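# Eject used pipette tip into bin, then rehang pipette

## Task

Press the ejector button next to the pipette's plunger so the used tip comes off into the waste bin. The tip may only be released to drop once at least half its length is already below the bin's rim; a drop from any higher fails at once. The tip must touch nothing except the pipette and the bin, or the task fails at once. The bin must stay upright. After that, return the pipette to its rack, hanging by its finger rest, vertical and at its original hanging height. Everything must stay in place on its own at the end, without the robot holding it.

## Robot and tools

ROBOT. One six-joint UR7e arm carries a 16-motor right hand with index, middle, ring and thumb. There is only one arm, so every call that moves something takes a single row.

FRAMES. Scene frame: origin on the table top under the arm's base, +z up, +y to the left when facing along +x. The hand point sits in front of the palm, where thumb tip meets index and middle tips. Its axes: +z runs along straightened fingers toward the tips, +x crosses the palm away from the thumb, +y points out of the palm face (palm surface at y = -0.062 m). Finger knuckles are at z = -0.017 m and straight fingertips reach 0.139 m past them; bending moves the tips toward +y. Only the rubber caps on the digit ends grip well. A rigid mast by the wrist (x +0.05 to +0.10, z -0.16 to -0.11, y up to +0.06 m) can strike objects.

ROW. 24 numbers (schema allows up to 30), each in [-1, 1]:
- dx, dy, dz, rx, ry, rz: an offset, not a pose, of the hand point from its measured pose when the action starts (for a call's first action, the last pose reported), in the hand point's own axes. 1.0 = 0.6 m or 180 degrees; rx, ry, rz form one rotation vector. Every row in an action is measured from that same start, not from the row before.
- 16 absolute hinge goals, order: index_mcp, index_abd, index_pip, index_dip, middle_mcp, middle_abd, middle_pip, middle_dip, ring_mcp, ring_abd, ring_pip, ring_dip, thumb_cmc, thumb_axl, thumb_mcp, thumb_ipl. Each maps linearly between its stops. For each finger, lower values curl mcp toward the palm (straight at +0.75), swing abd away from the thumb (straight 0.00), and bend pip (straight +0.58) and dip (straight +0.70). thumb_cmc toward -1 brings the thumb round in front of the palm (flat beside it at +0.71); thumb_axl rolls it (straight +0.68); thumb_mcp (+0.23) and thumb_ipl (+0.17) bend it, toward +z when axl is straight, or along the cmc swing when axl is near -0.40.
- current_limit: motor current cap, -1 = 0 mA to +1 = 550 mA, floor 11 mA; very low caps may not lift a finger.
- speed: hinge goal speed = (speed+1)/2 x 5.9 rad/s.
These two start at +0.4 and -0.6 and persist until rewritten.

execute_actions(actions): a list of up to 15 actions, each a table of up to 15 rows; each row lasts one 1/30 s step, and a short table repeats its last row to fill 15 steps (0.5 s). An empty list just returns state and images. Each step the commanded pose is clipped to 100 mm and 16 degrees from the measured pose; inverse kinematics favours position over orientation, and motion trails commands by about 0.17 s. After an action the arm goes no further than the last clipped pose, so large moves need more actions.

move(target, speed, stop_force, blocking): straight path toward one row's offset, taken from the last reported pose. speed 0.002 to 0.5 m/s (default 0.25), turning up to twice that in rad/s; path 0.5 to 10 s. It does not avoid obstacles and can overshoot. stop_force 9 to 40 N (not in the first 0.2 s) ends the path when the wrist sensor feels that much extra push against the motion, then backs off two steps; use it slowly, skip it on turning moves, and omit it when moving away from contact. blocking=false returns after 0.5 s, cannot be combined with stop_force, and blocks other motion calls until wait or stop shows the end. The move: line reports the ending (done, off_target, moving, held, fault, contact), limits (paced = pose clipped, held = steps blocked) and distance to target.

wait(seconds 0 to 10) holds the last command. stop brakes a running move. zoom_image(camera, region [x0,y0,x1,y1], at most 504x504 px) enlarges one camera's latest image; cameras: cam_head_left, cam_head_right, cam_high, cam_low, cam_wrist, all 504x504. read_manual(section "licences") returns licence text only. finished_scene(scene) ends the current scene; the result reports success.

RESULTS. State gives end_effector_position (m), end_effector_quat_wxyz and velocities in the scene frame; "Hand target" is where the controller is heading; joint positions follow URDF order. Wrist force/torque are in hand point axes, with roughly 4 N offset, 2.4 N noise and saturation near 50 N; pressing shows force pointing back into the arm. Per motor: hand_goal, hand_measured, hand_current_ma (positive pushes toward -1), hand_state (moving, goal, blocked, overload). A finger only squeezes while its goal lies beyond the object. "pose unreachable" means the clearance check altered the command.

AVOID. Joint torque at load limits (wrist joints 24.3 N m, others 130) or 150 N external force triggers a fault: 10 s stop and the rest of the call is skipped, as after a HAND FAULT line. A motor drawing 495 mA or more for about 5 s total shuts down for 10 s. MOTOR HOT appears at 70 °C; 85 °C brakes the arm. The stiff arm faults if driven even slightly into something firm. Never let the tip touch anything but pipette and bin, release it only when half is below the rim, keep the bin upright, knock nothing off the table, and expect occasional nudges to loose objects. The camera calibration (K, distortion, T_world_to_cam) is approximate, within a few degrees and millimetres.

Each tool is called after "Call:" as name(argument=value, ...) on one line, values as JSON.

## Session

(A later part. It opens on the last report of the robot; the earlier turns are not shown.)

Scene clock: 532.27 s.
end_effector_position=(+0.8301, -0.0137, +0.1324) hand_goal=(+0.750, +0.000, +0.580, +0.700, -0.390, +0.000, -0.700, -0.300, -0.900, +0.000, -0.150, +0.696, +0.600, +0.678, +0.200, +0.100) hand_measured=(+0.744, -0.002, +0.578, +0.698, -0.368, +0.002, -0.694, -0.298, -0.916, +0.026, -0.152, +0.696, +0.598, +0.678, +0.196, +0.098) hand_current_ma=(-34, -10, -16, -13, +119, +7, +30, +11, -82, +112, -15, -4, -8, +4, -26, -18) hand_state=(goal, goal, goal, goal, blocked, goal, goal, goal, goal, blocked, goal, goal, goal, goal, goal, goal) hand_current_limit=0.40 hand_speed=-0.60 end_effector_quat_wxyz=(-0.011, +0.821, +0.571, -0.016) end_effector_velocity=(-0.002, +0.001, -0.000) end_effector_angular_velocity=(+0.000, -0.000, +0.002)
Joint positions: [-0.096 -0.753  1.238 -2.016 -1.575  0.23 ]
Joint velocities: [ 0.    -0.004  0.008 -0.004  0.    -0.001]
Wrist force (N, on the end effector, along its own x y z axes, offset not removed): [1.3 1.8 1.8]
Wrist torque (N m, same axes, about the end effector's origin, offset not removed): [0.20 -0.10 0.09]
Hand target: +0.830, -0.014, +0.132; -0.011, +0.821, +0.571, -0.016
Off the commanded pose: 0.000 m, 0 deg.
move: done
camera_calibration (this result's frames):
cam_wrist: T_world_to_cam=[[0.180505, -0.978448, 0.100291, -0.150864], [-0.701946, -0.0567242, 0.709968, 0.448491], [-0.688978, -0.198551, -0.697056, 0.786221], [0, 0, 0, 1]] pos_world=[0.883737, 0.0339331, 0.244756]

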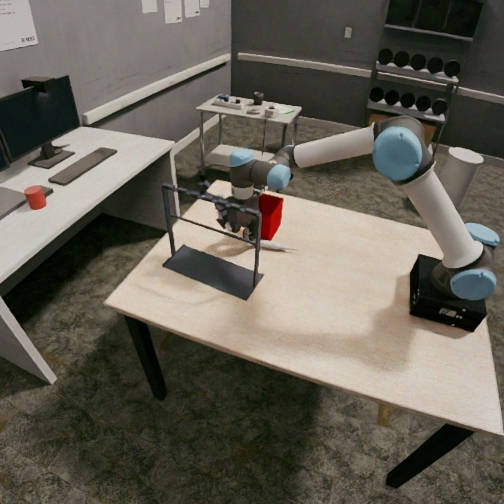

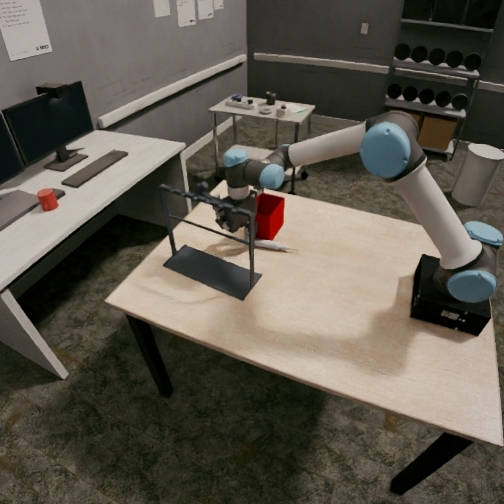

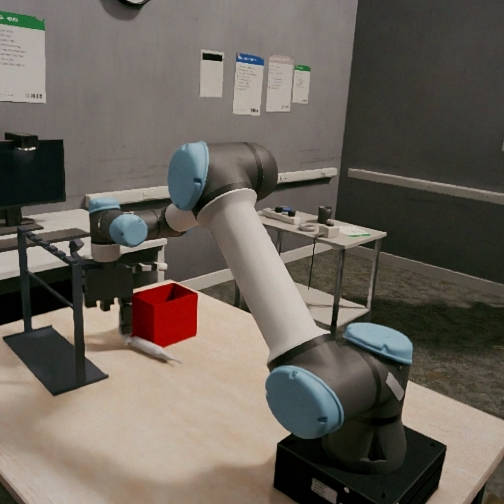

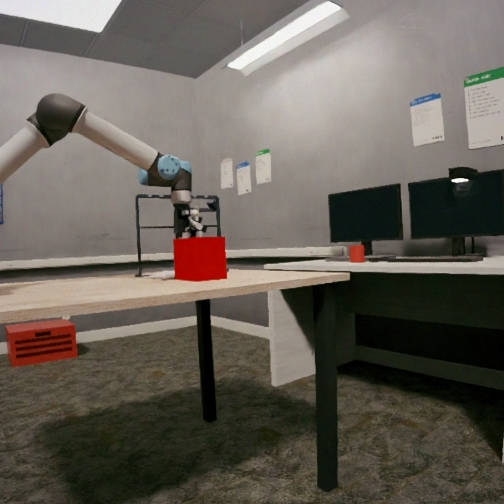

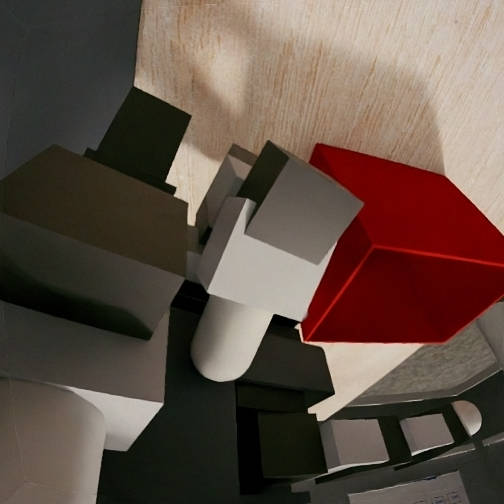

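Working. Continue pushing (bin may be lightly brushed; go with slight +Y).

Call:
move(target=[-0.05,-0.16,0.006,0,0,0,0.75,0,0.58,0.7,-0.39,0,-0.7,-0.3,-0.9,0,-0.15,0.696,0.6,0.678,0.2,0.1,0.4,-0.6], speed=0.03)

Call:
zoom_image(camera="cam_high", region=[50,220,250,400])

Call:
zoom_image(camera="cam_head_right", region=[210,160,330,280])

Scene clock: 537.20 s.
end_effector_position=(+0.7298, -0.0086, +0.1327) hand_goal=(+0.750, +0.000, +0.580, +0.700, -0.390, +0.000, -0.700, -0.300, -0.900, +0.000, -0.150, +0.696, +0.600, +0.678, +0.200, +0.100) hand_measured=(+0.744, -0.002, +0.578, +0.698, -0.368, +0.002, -0.694, -0.298, -0.916, +0.026, -0.152, +0.696, +0.598, +0.678, +0.196, +0.098) hand_current_ma=(-37, -12, -16, -13, +119, +7, +30, +11, -82, +112, -15, -4, -8, +4, -26, -18) hand_state=(goal, goal, goal, goal, blocked, goal, goal, goal, goal, blocked, goal, goal, goal, goal, goal, goal) hand_current_limit=0.40 hand_speed=-0.60 end_effector_quat_wxyz=(-0.011, +0.821, +0.571, -0.016) end_effector_velocity=(-0.002, -0.000, -0.000) end_effector_angular_velocity=(+0.000, +0.000, -0.001)
Joint positions: [-0.107 -0.958  1.613 -2.187 -1.576  0.219]
Joint velocities: [-0.001 -0.003  0.006 -0.003  0.     0.   ]
Wrist force (N, on the end effector, along its own x y z axes, offset not removed): [3.6 -3.1 0.1]
Wrist torque (N m, same axes, about the end effector's origin, offset not removed): [-0.39 -0.51 0.16]
Hand target: +0.730, -0.009, +0.133; -0.011, +0.821, +0.571, -0.016
Off the commanded pose: 0.000 m, 0 deg.
move: done
camera_calibration (this result's frames):
cam_wrist: T_world_to_cam=[[0.180502, -0.978449, 0.100283, -0.127723], [-0.701929, -0.0567226, 0.709985, 0.378227], [-0.688995, -0.198546, -0.69704, 0.718319], [0, 0, 0, 1]] pos_world=[0.783461, 0.0391028, 0.244971]

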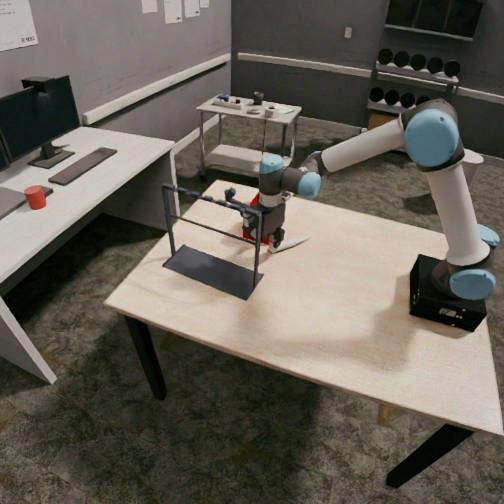

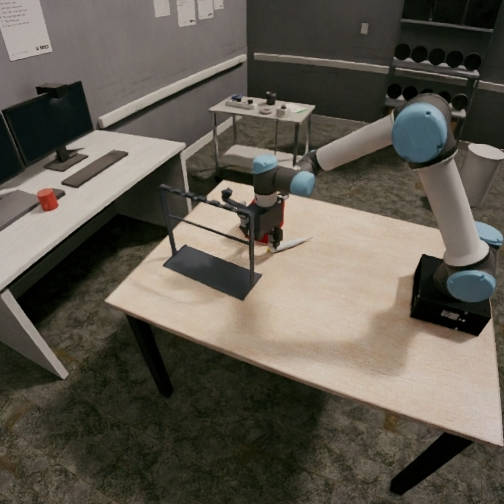

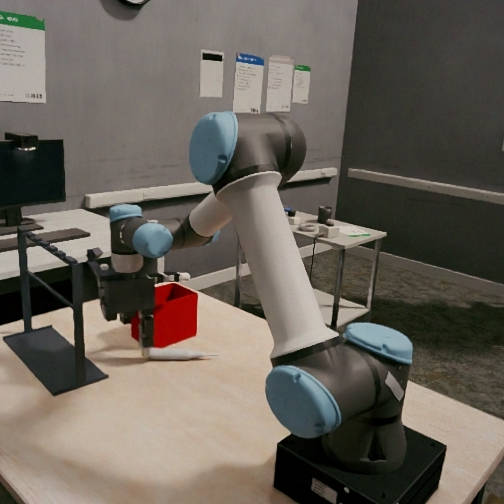

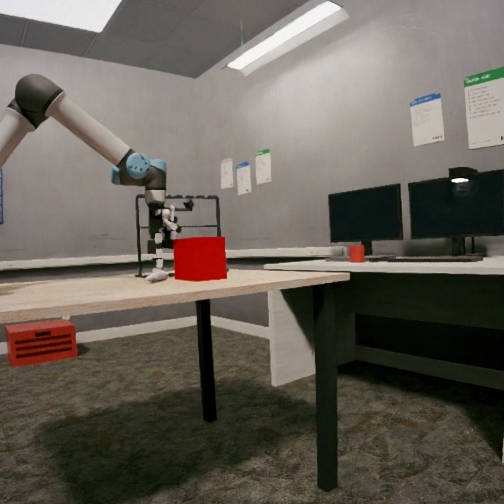

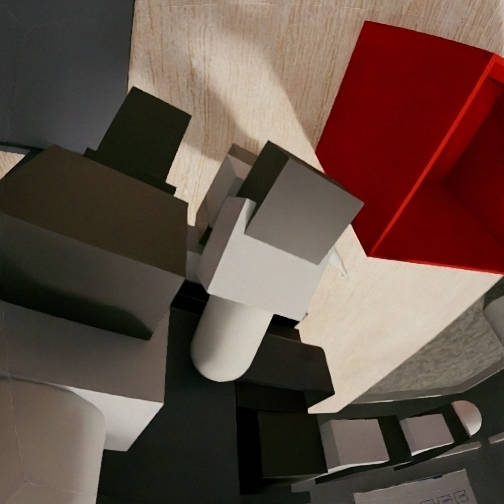

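Region (50, 220, 250, 400) of cam_high's 504x504 image, scaled by 2.520, with more detail than that image has; it fills the top 454 rows of this view, and the rest is white.

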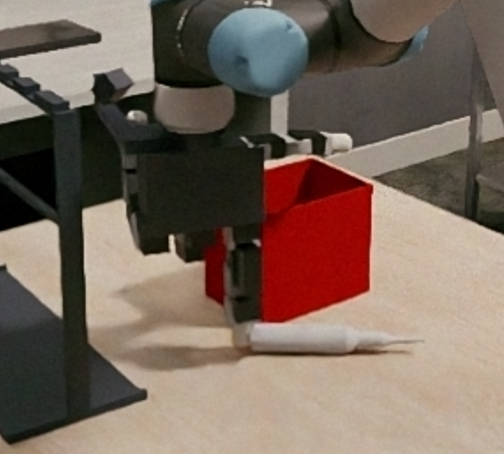

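Region (210, 160, 330, 280) of cam_head_right's 504x504 image, scaled by 4.200, with more detail than that image has.

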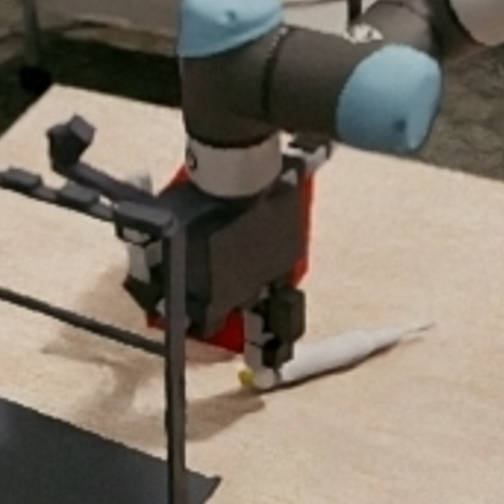

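Call:
move(target=[0,0,-0.07,0,0,0,0.75,0,0.58,0.7,-0.39,0,-0.7,-0.3,-0.9,0,-0.15,0.696,0.6,0.678,0.2,0.1,0.4,-0.6], speed=0.05)

Call:
move(target=[-0.262,-0.097,0.01,0,0,0,0.75,0,0.58,0.7,-0.39,0,-0.7,-0.3,-0.9,0,-0.15,0.696,0.6,0.678,0.2,0.1,0.4,-0.6], speed=0.08)

Call:
zoom_image(camera="cam_high", region=[80,220,280,400])

Call:
zoom_image(camera="cam_head_right", region=[220,160,340,280])

Scene clock: 547.40 s.
end_effector_position=(+0.7314, -0.0085, +0.1745) hand_goal=(+0.750, +0.000, +0.580, +0.700, -0.390, +0.000, -0.700, -0.300, -0.900, +0.000, -0.150, +0.696, +0.600, +0.678, +0.200, +0.100) hand_measured=(+0.744, -0.002, +0.578, +0.698, -0.368, +0.002, -0.694, -0.298, -0.916, +0.026, -0.152, +0.696, +0.598, +0.678, +0.196, +0.098) hand_current_ma=(-34, -12, -16, -13, +119, +7, +30, +11, -82, +112, -15, -4, -8, +4, -26, -18) hand_state=(goal, goal, goal, goal, blocked, goal, goal, goal, goal, blocked, goal, goal, goal, goal, goal, goal) hand_current_limit=0.40 hand_speed=-0.60 end_effector_quat_wxyz=(-0.011, +0.821, +0.571, -0.016) end_effector_velocity=(+0.000, -0.000, +0.002) end_effector_angular_velocity=(+0.000, -0.000, +0.000)
Joint positions: [-0.107 -1.011  1.575 -2.096 -1.576  0.219]
Joint velocities: [-0.    -0.002 -0.002  0.003  0.    -0.   ]
Wrist force (N, on the end effector, along its own x y z axes, offset not removed): [-1.4 2.2 -0.8]
Wrist torque (N m, same axes, about the end effector's origin, offset not removed): [0.58 0.01 0.05]
Hand target: +0.731, -0.009, +0.175; -0.011, +0.821, +0.571, -0.016
Off the commanded pose: 0.000 m, 0 deg.
move: done
camera_calibration (this result's frames):
cam_wrist: T_world_to_cam=[[0.180503, -0.978447, 0.100296, -0.132196], [-0.701929, -0.0567144, 0.709985, 0.349591], [-0.688995, -0.198555, -0.697038, 0.748596], [0, 0, 0, 1]] pos_world=[0.785029, 0.0391174, 0.286854]

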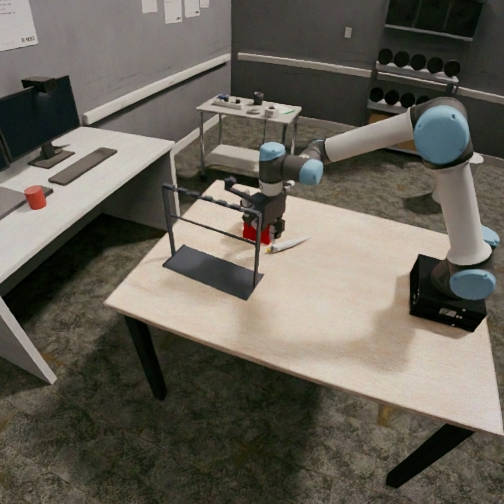

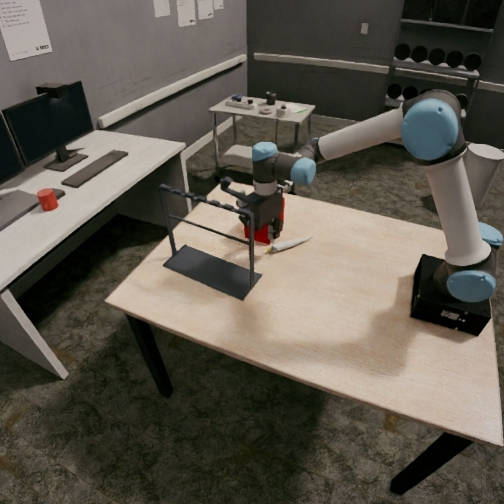

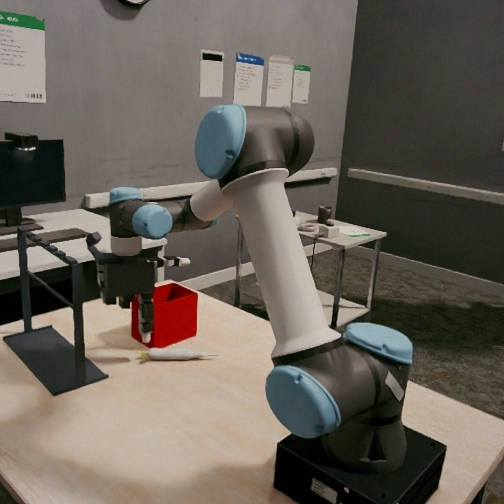

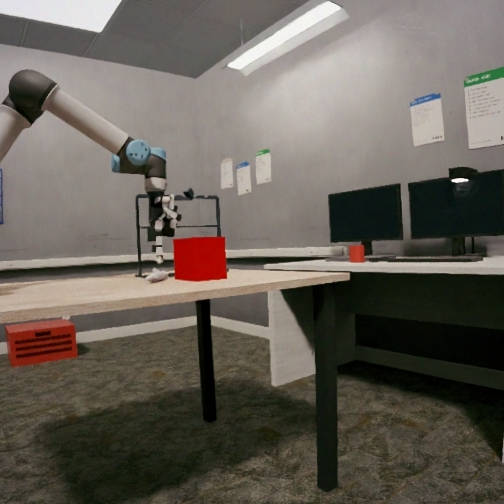

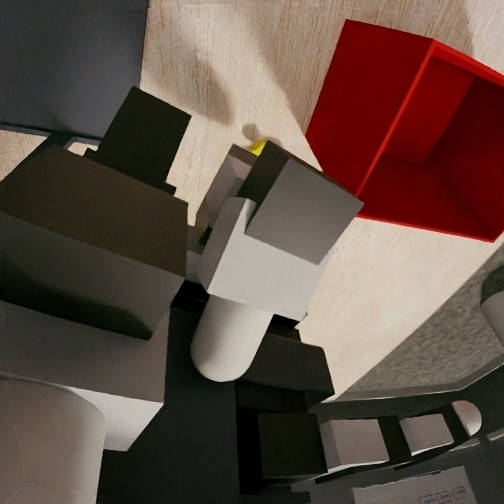

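Scene clock: 549.90 s.
end_effector_position=(+0.6222, -0.1358, +0.1727) hand_goal=(+0.750, +0.000, +0.580, +0.700, -0.390, +0.000, -0.700, -0.300, -0.900, +0.000, -0.150, +0.696, +0.600, +0.678, +0.200, +0.100) hand_measured=(+0.744, -0.002, +0.578, +0.698, -0.368, +0.002, -0.694, -0.298, -0.916, +0.026, -0.152, +0.696, +0.598, +0.678, +0.196, +0.098) hand_current_ma=(-33, -12, -16, -13, +119, +7, +30, +11, -82, +112, -15, -4, -8, +4, -26, -18) hand_state=(goal, goal, goal, goal, blocked, goal, goal, goal, goal, blocked, goal, goal, goal, goal, goal, goal) hand_current_limit=0.40 hand_speed=-0.60 end_effector_quat_wxyz=(-0.011, +0.821, +0.571, -0.016) end_effector_velocity=(-0.001, -0.001, +0.000) end_effector_angular_velocity=(-0.000, -0.000, -0.000)
Joint positions: [-0.358 -1.214  1.905 -2.225 -1.585 -0.032]
Joint velocities: [-0.003 -0.002  0.003 -0.001 -0.    -0.003]
Wrist force (N, on the end effector, along its own x y z axes, offset not removed): [0.6 0.1 1.0]
Wrist torque (N m, same axes, about the end effector's origin, offset not removed): [-0.02 -0.26 -0.06]
Hand target: +0.622, -0.136, +0.173; -0.011, +0.821, +0.571, -0.016
Off the commanded pose: 0.000 m, 0 deg.
move: done
camera_calibration (this result's frames):
cam_wrist: T_world_to_cam=[[0.180495, -0.978467, 0.100115, -0.236744], [-0.701931, -0.0568402, 0.709974, 0.266988], [-0.688996, -0.198421, -0.697076, 0.646873], [0, 0, 0, 1]] pos_world=[0.67583, -0.0881181, 0.285066]

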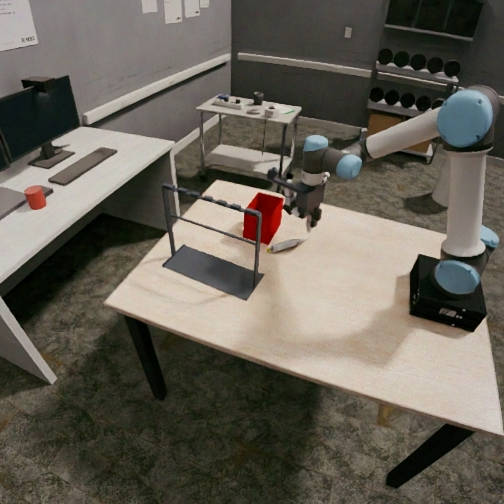

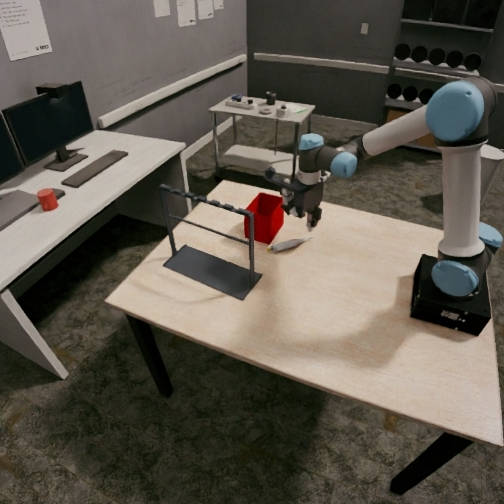

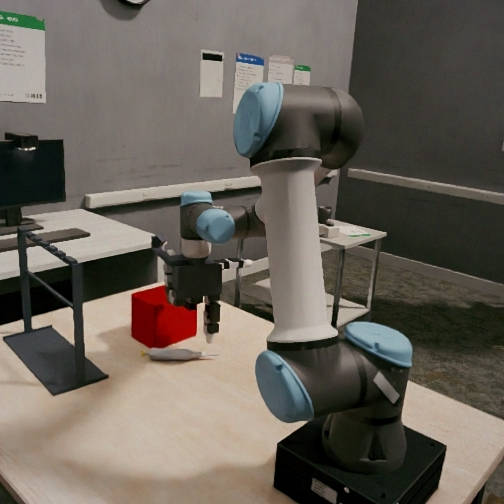

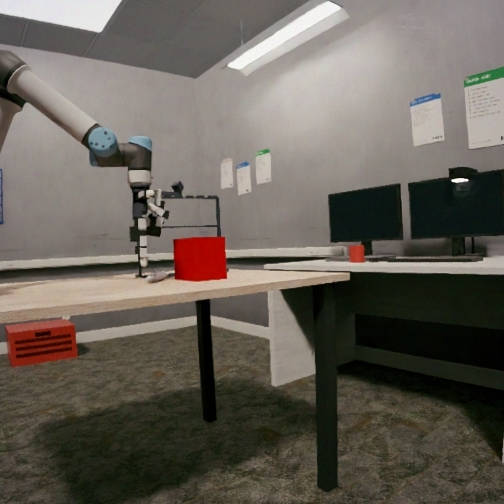

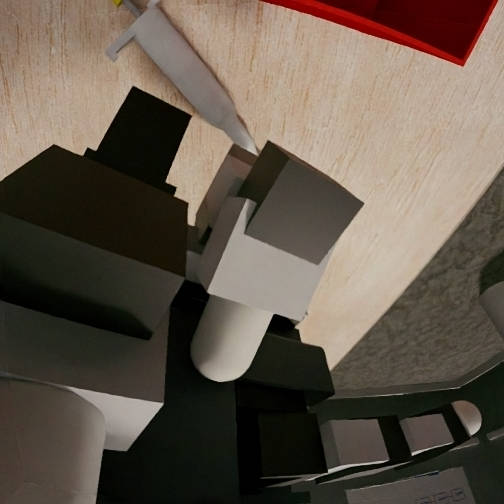

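Region (80, 220, 280, 400) of cam_high's 504x504 image, scaled by 2.520, with more detail than that image has; it fills the top 454 rows of this view, and the rest is white.

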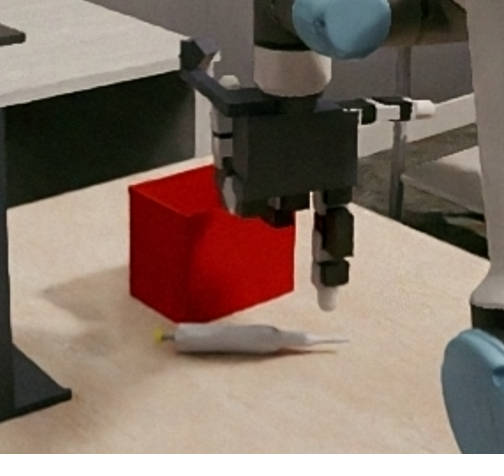

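Region (220, 160, 340, 280) of cam_head_right's 504x504 image, scaled by 4.200, with more detail than that image has.

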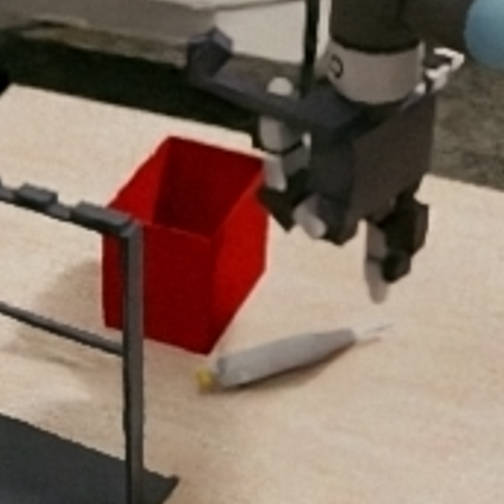

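Call:
move(target=[0.012,0.031,0.07,0,0,0,0.75,0,0.58,0.7,-0.39,0,-0.7,-0.3,-0.9,0,-0.15,0.696,0.6,0.678,0.2,0.1,0.4,-0.6], speed=0.04)

Call:
move(target=[0.16,-0.06,0,0,0,0,0.75,0,0.58,0.7,-0.39,0,-0.7,-0.3,-0.9,0,-0.15,0.696,0.6,0.678,0.2,0.1,0.4,-0.6], speed=0.03)

Call:
zoom_image(camera="cam_high", region=[80,220,280,400])

Call:
zoom_image(camera="cam_head_right", region=[220,160,340,280])

Scene clock: 554.17 s.
end_effector_position=(+0.6405, -0.1355, +0.1300) hand_goal=(+0.750, +0.000, +0.580, +0.700, -0.390, +0.000, -0.700, -0.300, -0.900, +0.000, -0.150, +0.696, +0.600, +0.678, +0.200, +0.100) hand_measured=(+0.748, +0.036, +0.582, +0.700, -0.368, +0.002, -0.694, -0.298, -0.916, +0.026, -0.152, +0.696, +0.598, +0.678, +0.196, +0.098) hand_current_ma=(-6, +166, +7, -1, +119, +7, +30, +11, -82, +112, -15, -4, -8, +4, -26, -18) hand_state=(goal, blocked, goal, goal, blocked, goal, goal, goal, goal, blocked, goal, goal, goal, goal, goal, goal) hand_current_limit=0.40 hand_speed=-0.60 end_effector_quat_wxyz=(-0.011, +0.821, +0.571, -0.016) end_effector_velocity=(+0.000, +0.000, +0.000) end_effector_angular_velocity=(-0.001, -0.001, +0.000)
Joint positions: [-0.345 -1.109  1.886 -2.31  -1.585 -0.02 ]
Joint velocities: [ 0.001 -0.    -0.    -0.001 -0.     0.001]
Wrist force (N, on the end effector, along its own x y z axes, offset not removed): [1.0 3.4 -5.8]
Wrist torque (N m, same axes, about the end effector's origin, offset not removed): [1.21 -0.90 0.26]
Hand target: +0.641, -0.135, +0.130; -0.011, +0.821, +0.571, -0.016
Off the commanded pose: 0.000 m, 0 deg.
move: done
camera_calibration (this result's frames):
cam_wrist: T_world_to_cam=[[0.180494, -0.978466, 0.100135, -0.235502], [-0.701932, -0.0568251, 0.709974, 0.310218], [-0.688994, -0.198434, -0.697073, 0.629768], [0, 0, 0, 1]] pos_world=[0.694166, -0.0878347, 0.242329]

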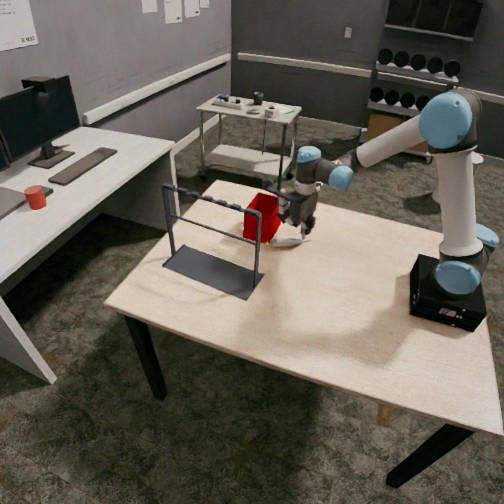

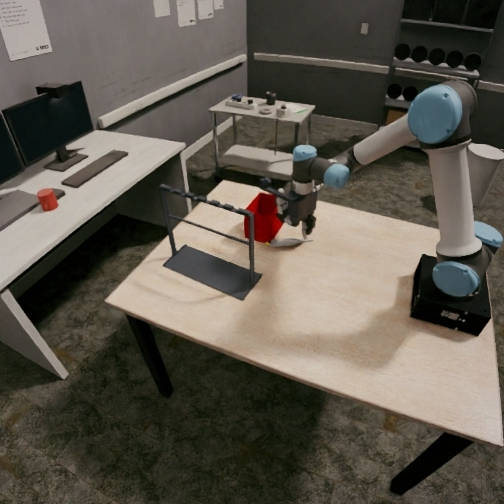

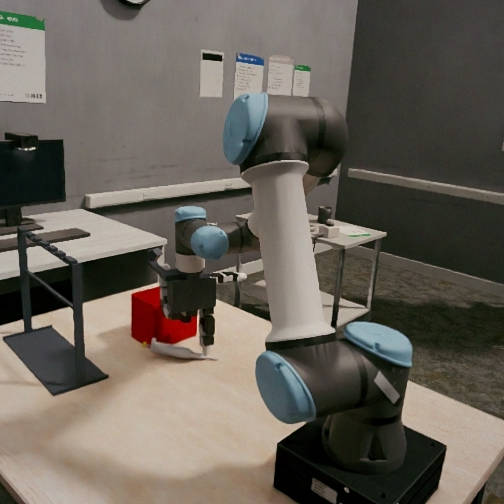

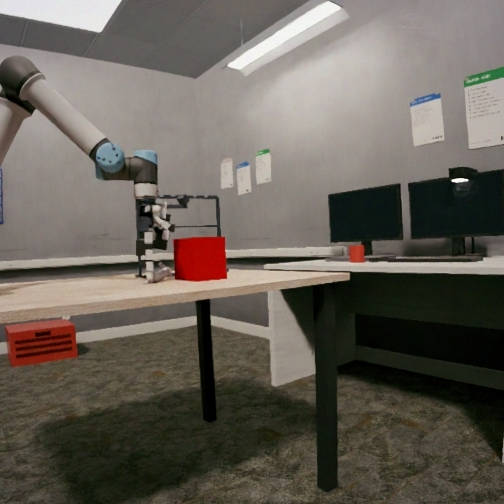

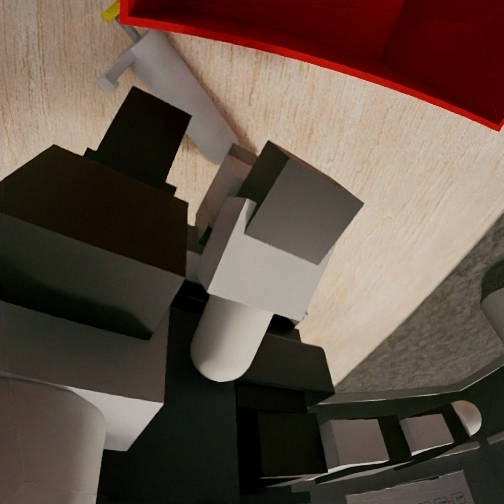

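Scene clock: 557.87 s.
end_effector_position=(+0.6401, -0.0330, +0.1300) hand_goal=(+0.750, +0.000, +0.580, +0.700, -0.390, +0.000, -0.700, -0.300, -0.900, +0.000, -0.150, +0.696, +0.600, +0.678, +0.200, +0.100) hand_measured=(+0.752, +0.022, +0.582, +0.702, -0.368, +0.002, -0.694, -0.298, -0.916, +0.026, -0.152, +0.696, +0.598, +0.678, +0.196, +0.098) hand_current_ma=(+9, +100, +13, +13, +119, +7, +30, +11, -82, +112, -15, -4, -8, +4, -26, -18) hand_state=(goal, blocked, goal, goal, blocked, goal, goal, goal, goal, blocked, goal, goal, goal, goal, goal, goal) hand_current_limit=0.40 hand_speed=-0.60 end_effector_quat_wxyz=(-0.011, +0.821, +0.571, -0.016) end_effector_velocity=(-0.000, +0.002, -0.001) end_effector_angular_velocity=(+0.000, +0.001, -0.000)
Joint positions: [-0.172 -1.121  1.905 -2.316 -1.578  0.154]
Joint velocities: [ 0.003  0.001 -0.    -0.    -0.     0.003]
Wrist force (N, on the end effector, along its own x y z axes, offset not removed): [0.0 -2.2 -6.8]
Wrist torque (N m, same axes, about the end effector's origin, offset not removed): [0.43 -0.12 -0.10]
Hand target: +0.640, -0.033, +0.130; -0.011, +0.821, +0.571, -0.016
Off the commanded pose: 0.000 m, 0 deg.
move: done
camera_calibration (this result's frames):
cam_wrist: T_world_to_cam=[[0.1805, -0.978452, 0.100261, -0.135221], [-0.701925, -0.0567358, 0.709988, 0.315743], [-0.689, -0.198529, -0.69704, 0.649793], [0, 0, 0, 1]] pos_world=[0.693743, 0.0146095, 0.242315]

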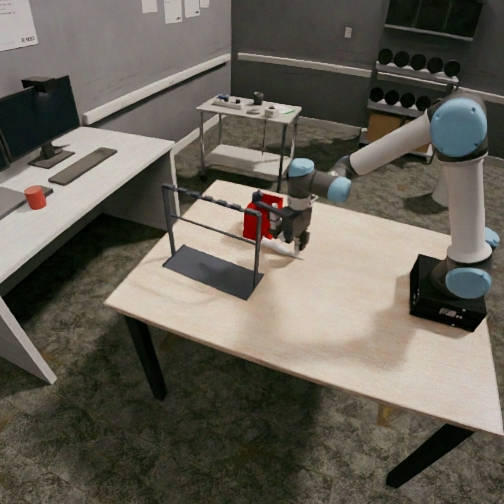

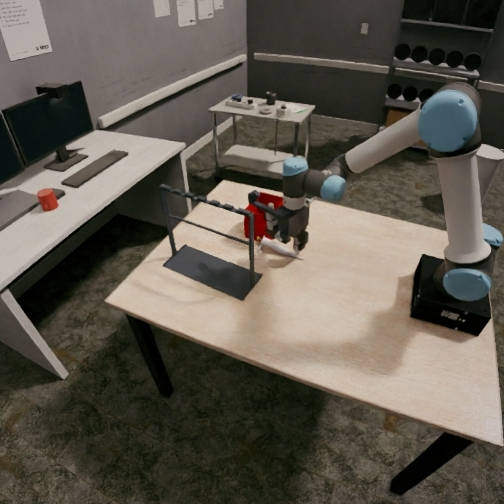

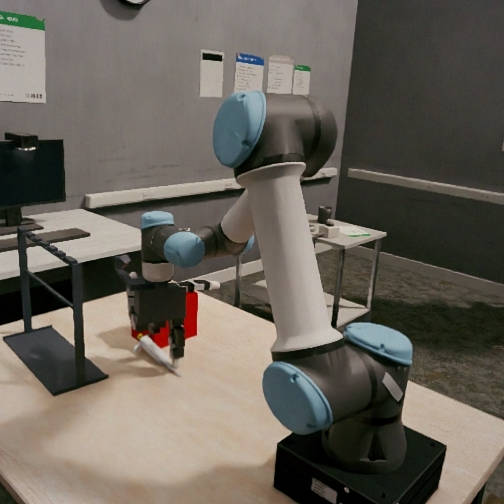

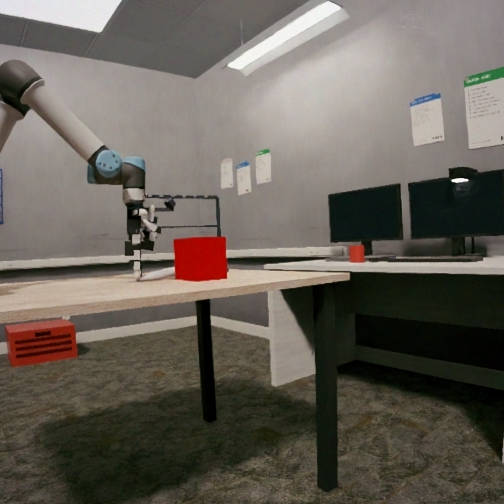

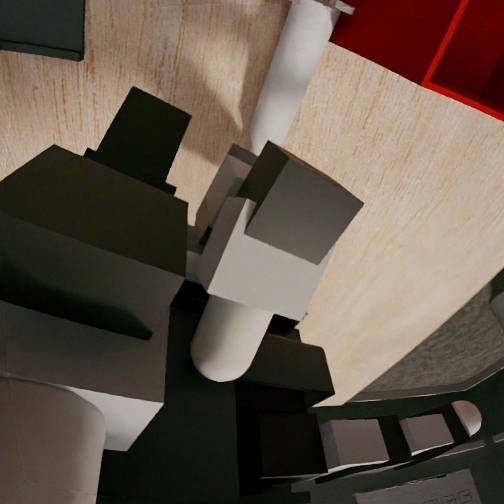

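Region (80, 220, 280, 400) of cam_high's 504x504 image, scaled by 2.520, with more detail than that image has; it fills the top 454 rows of this view, and the rest is white.

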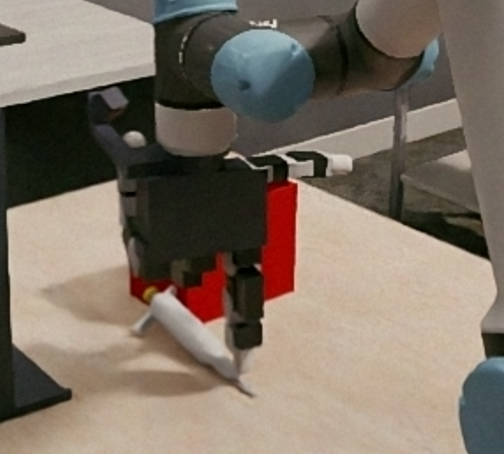

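Region (220, 160, 340, 280) of cam_head_right's 504x504 image, scaled by 4.200, with more detail than that image has.

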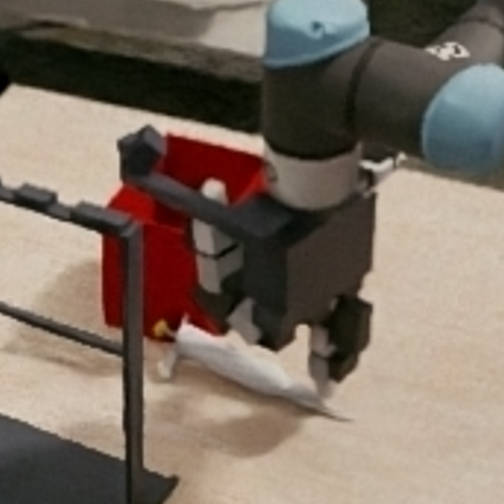

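Call:
move(target=[-0.023,-0.205,0.008,0,0,0,0.75,0,0.58,0.7,-0.39,0,-0.7,-0.3,-0.9,0,-0.15,0.696,0.6,0.678,0.2,0.1,0.4,-0.6], speed=0.03)

Call:
move(target=[0,0,-0.2,0,0,0,0.75,0,0.58,0.7,-0.39,0,-0.7,-0.3,-0.9,0,-0.15,0.696,0.6,0.678,0.2,0.1,0.4,-0.6], speed=0.08)

Call:
zoom_image(camera="cam_high", region=[80,250,280,430])

Call:
zoom_image(camera="cam_head_right", region=[230,180,350,300])

Scene clock: 564.67 s.
end_effector_position=(+0.5200, -0.0033, +0.1298) hand_goal=(+0.750, +0.000, +0.580, +0.700, -0.390, +0.000, -0.700, -0.300, -0.900, +0.000, -0.150, +0.696, +0.600, +0.678, +0.200, +0.100) hand_measured=(+0.746, +0.002, +0.578, +0.700, -0.368, +0.002, -0.694, -0.298, -0.916, +0.026, -0.152, +0.696, +0.598, +0.678, +0.196, +0.098) hand_current_ma=(-24, +10, -10, +0, +119, +7, +30, +11, -82, +112, -15, -4, -8, +4, -26, -18) hand_state=(goal, goal, goal, goal, blocked, goal, goal, goal, goal, blocked, goal, goal, goal, goal, goal, goal) hand_current_limit=0.40 hand_speed=-0.60 end_effector_quat_wxyz=(-0.011, +0.821, +0.571, -0.016) end_effector_velocity=(-0.002, +0.000, -0.000) end_effector_angular_velocity=(-0.000, -0.000, -0.001)
Joint positions: [-0.16  -1.339  2.242 -2.434 -1.578  0.165]
Joint velocities: [-0.    -0.003  0.005 -0.001 -0.     0.   ]
Wrist force (N, on the end effector, along its own x y z axes, offset not removed): [0.2 1.7 -0.7]
Wrist torque (N m, same axes, about the end effector's origin, offset not removed): [0.57 -0.04 0.09]
Hand target: +0.520, -0.003, +0.130; -0.011, +0.821, +0.571, -0.016
Off the commanded pose: 0.000 m, 0 deg.
move: done
camera_calibration (this result's frames):
cam_wrist: T_world_to_cam=[[0.180498, -0.978451, 0.10027, -0.0844527], [-0.701919, -0.0567264, 0.709994, 0.233327], [-0.689006, -0.198534, -0.697033, 0.572823], [0, 0, 0, 1]] pos_world=[0.573699, 0.0443278, 0.242084]

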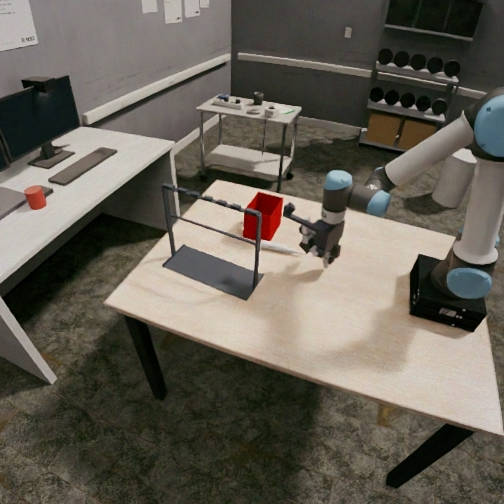

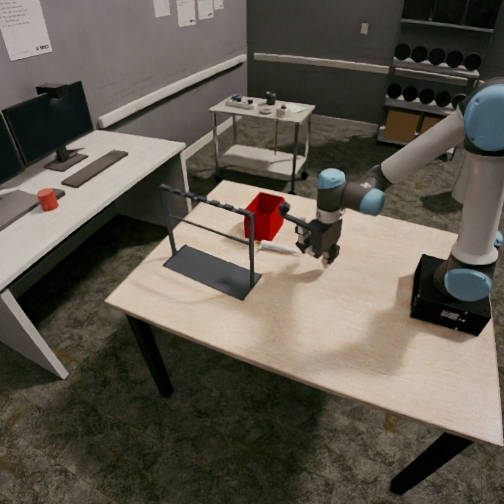

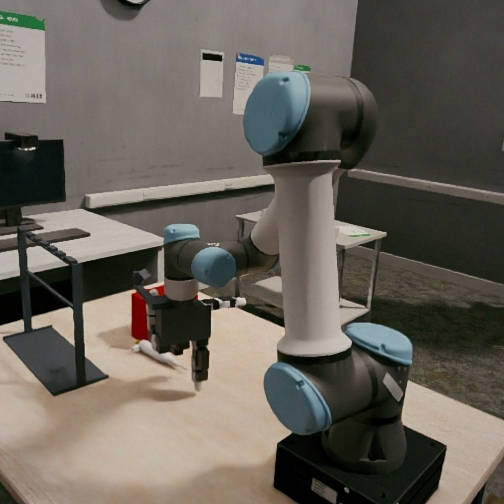

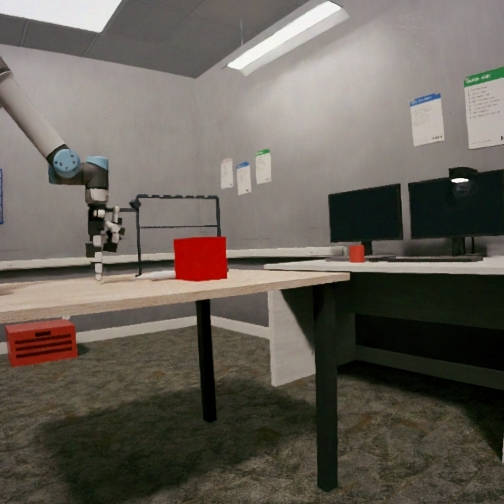

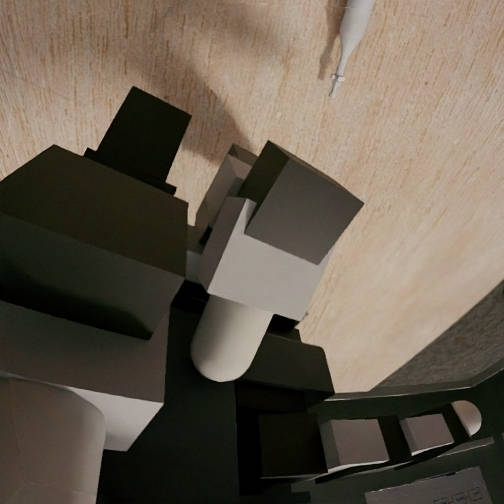

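Scene clock: 566.57 s.
end_effector_position=(+0.5245, -0.0033, +0.2497) hand_goal=(+0.750, +0.000, +0.580, +0.700, -0.390, +0.000, -0.700, -0.300, -0.900, +0.000, -0.150, +0.696, +0.600, +0.678, +0.200, +0.100) hand_measured=(+0.746, +0.002, +0.578, +0.700, -0.368, +0.002, -0.694, -0.298, -0.916, +0.026, -0.152, +0.696, +0.598, +0.678, +0.196, +0.098) hand_current_ma=(-24, +10, -10, +0, +119, +7, +30, +11, -82, +112, -15, -4, -8, +4, -27, -18) hand_state=(goal, goal, goal, goal, blocked, goal, goal, goal, goal, blocked, goal, goal, goal, goal, goal, goal) hand_current_limit=0.40 hand_speed=-0.60 end_effector_quat_wxyz=(-0.011, +0.821, +0.571, -0.016) end_effector_velocity=(+0.000, +0.000, +0.002) end_effector_angular_velocity=(-0.000, +0.000, +0.000)
Joint positions: [-0.158 -1.553  2.086 -2.065 -1.578  0.167]
Joint velocities: [ 0.001 -0.002 -0.002  0.005 -0.     0.   ]
Wrist force (N, on the end effector, along its own x y z axes, offset not removed): [0.5 -2.9 -1.6]
Wrist torque (N m, same axes, about the end effector's origin, offset not removed): [-0.19 0.03 -0.22]
Hand target: +0.525, -0.003, +0.250; -0.011, +0.821, +0.571, -0.016
Off the commanded pose: 0.000 m, 0 deg.
move: done
camera_calibration (this result's frames):
cam_wrist: T_world_to_cam=[[0.180505, -0.978442, 0.100344, -0.0972627], [-0.701922, -0.0566786, 0.709995, 0.151316], [-0.689002, -0.198591, -0.697021, 0.659492], [0, 0, 0, 1]] pos_world=[0.57816, 0.0443797, 0.362005]

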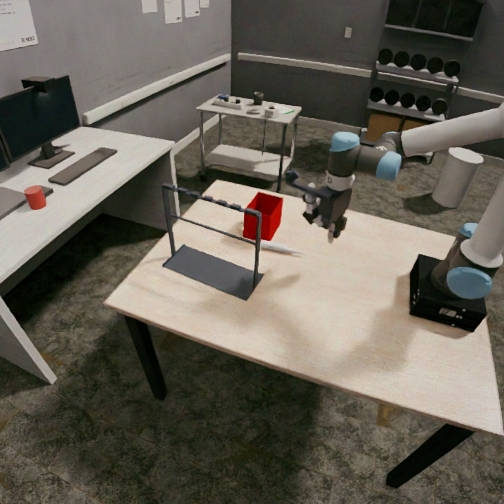

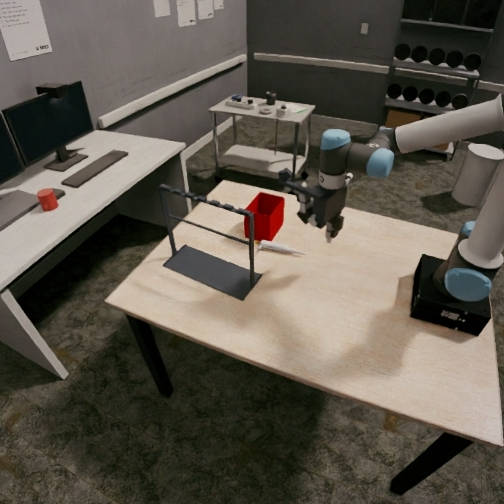

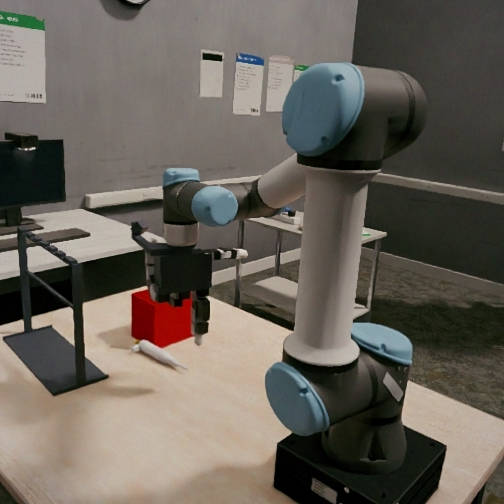

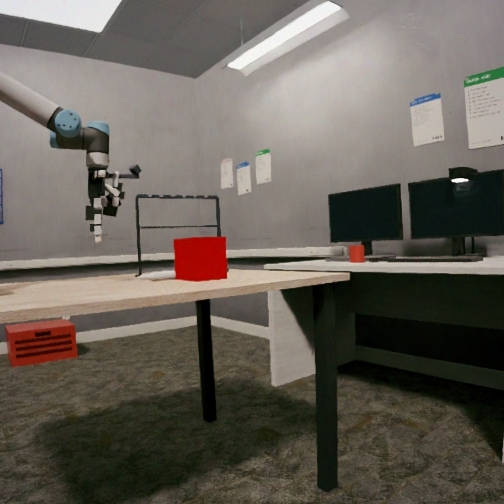

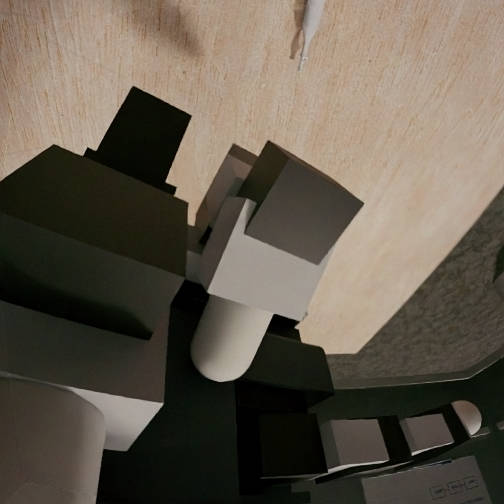

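Region (80, 250, 280, 430) of cam_high's 504x504 image, scaled by 2.520, with more detail than that image has; it fills the top 454 rows of this view, and the rest is white.

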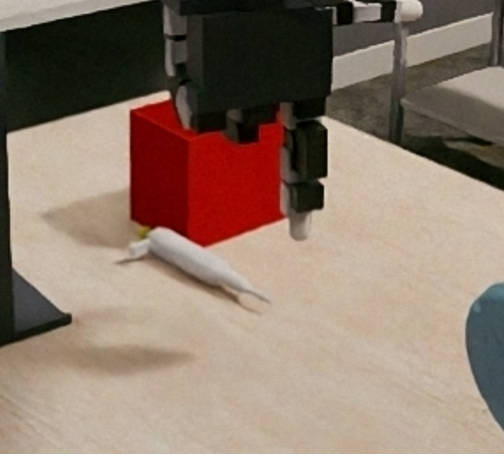

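Region (230, 180, 350, 300) of cam_head_right's 504x504 image, scaled by 4.200, with more detail than that image has.

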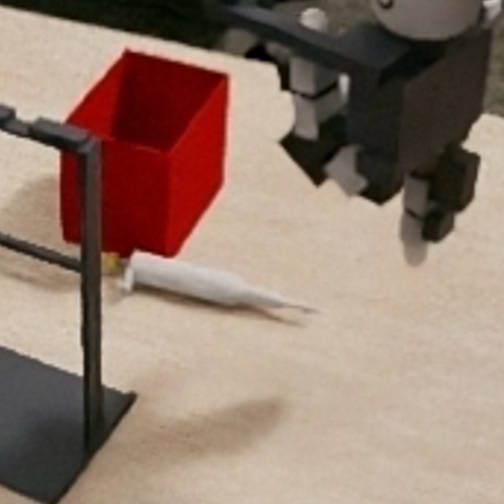

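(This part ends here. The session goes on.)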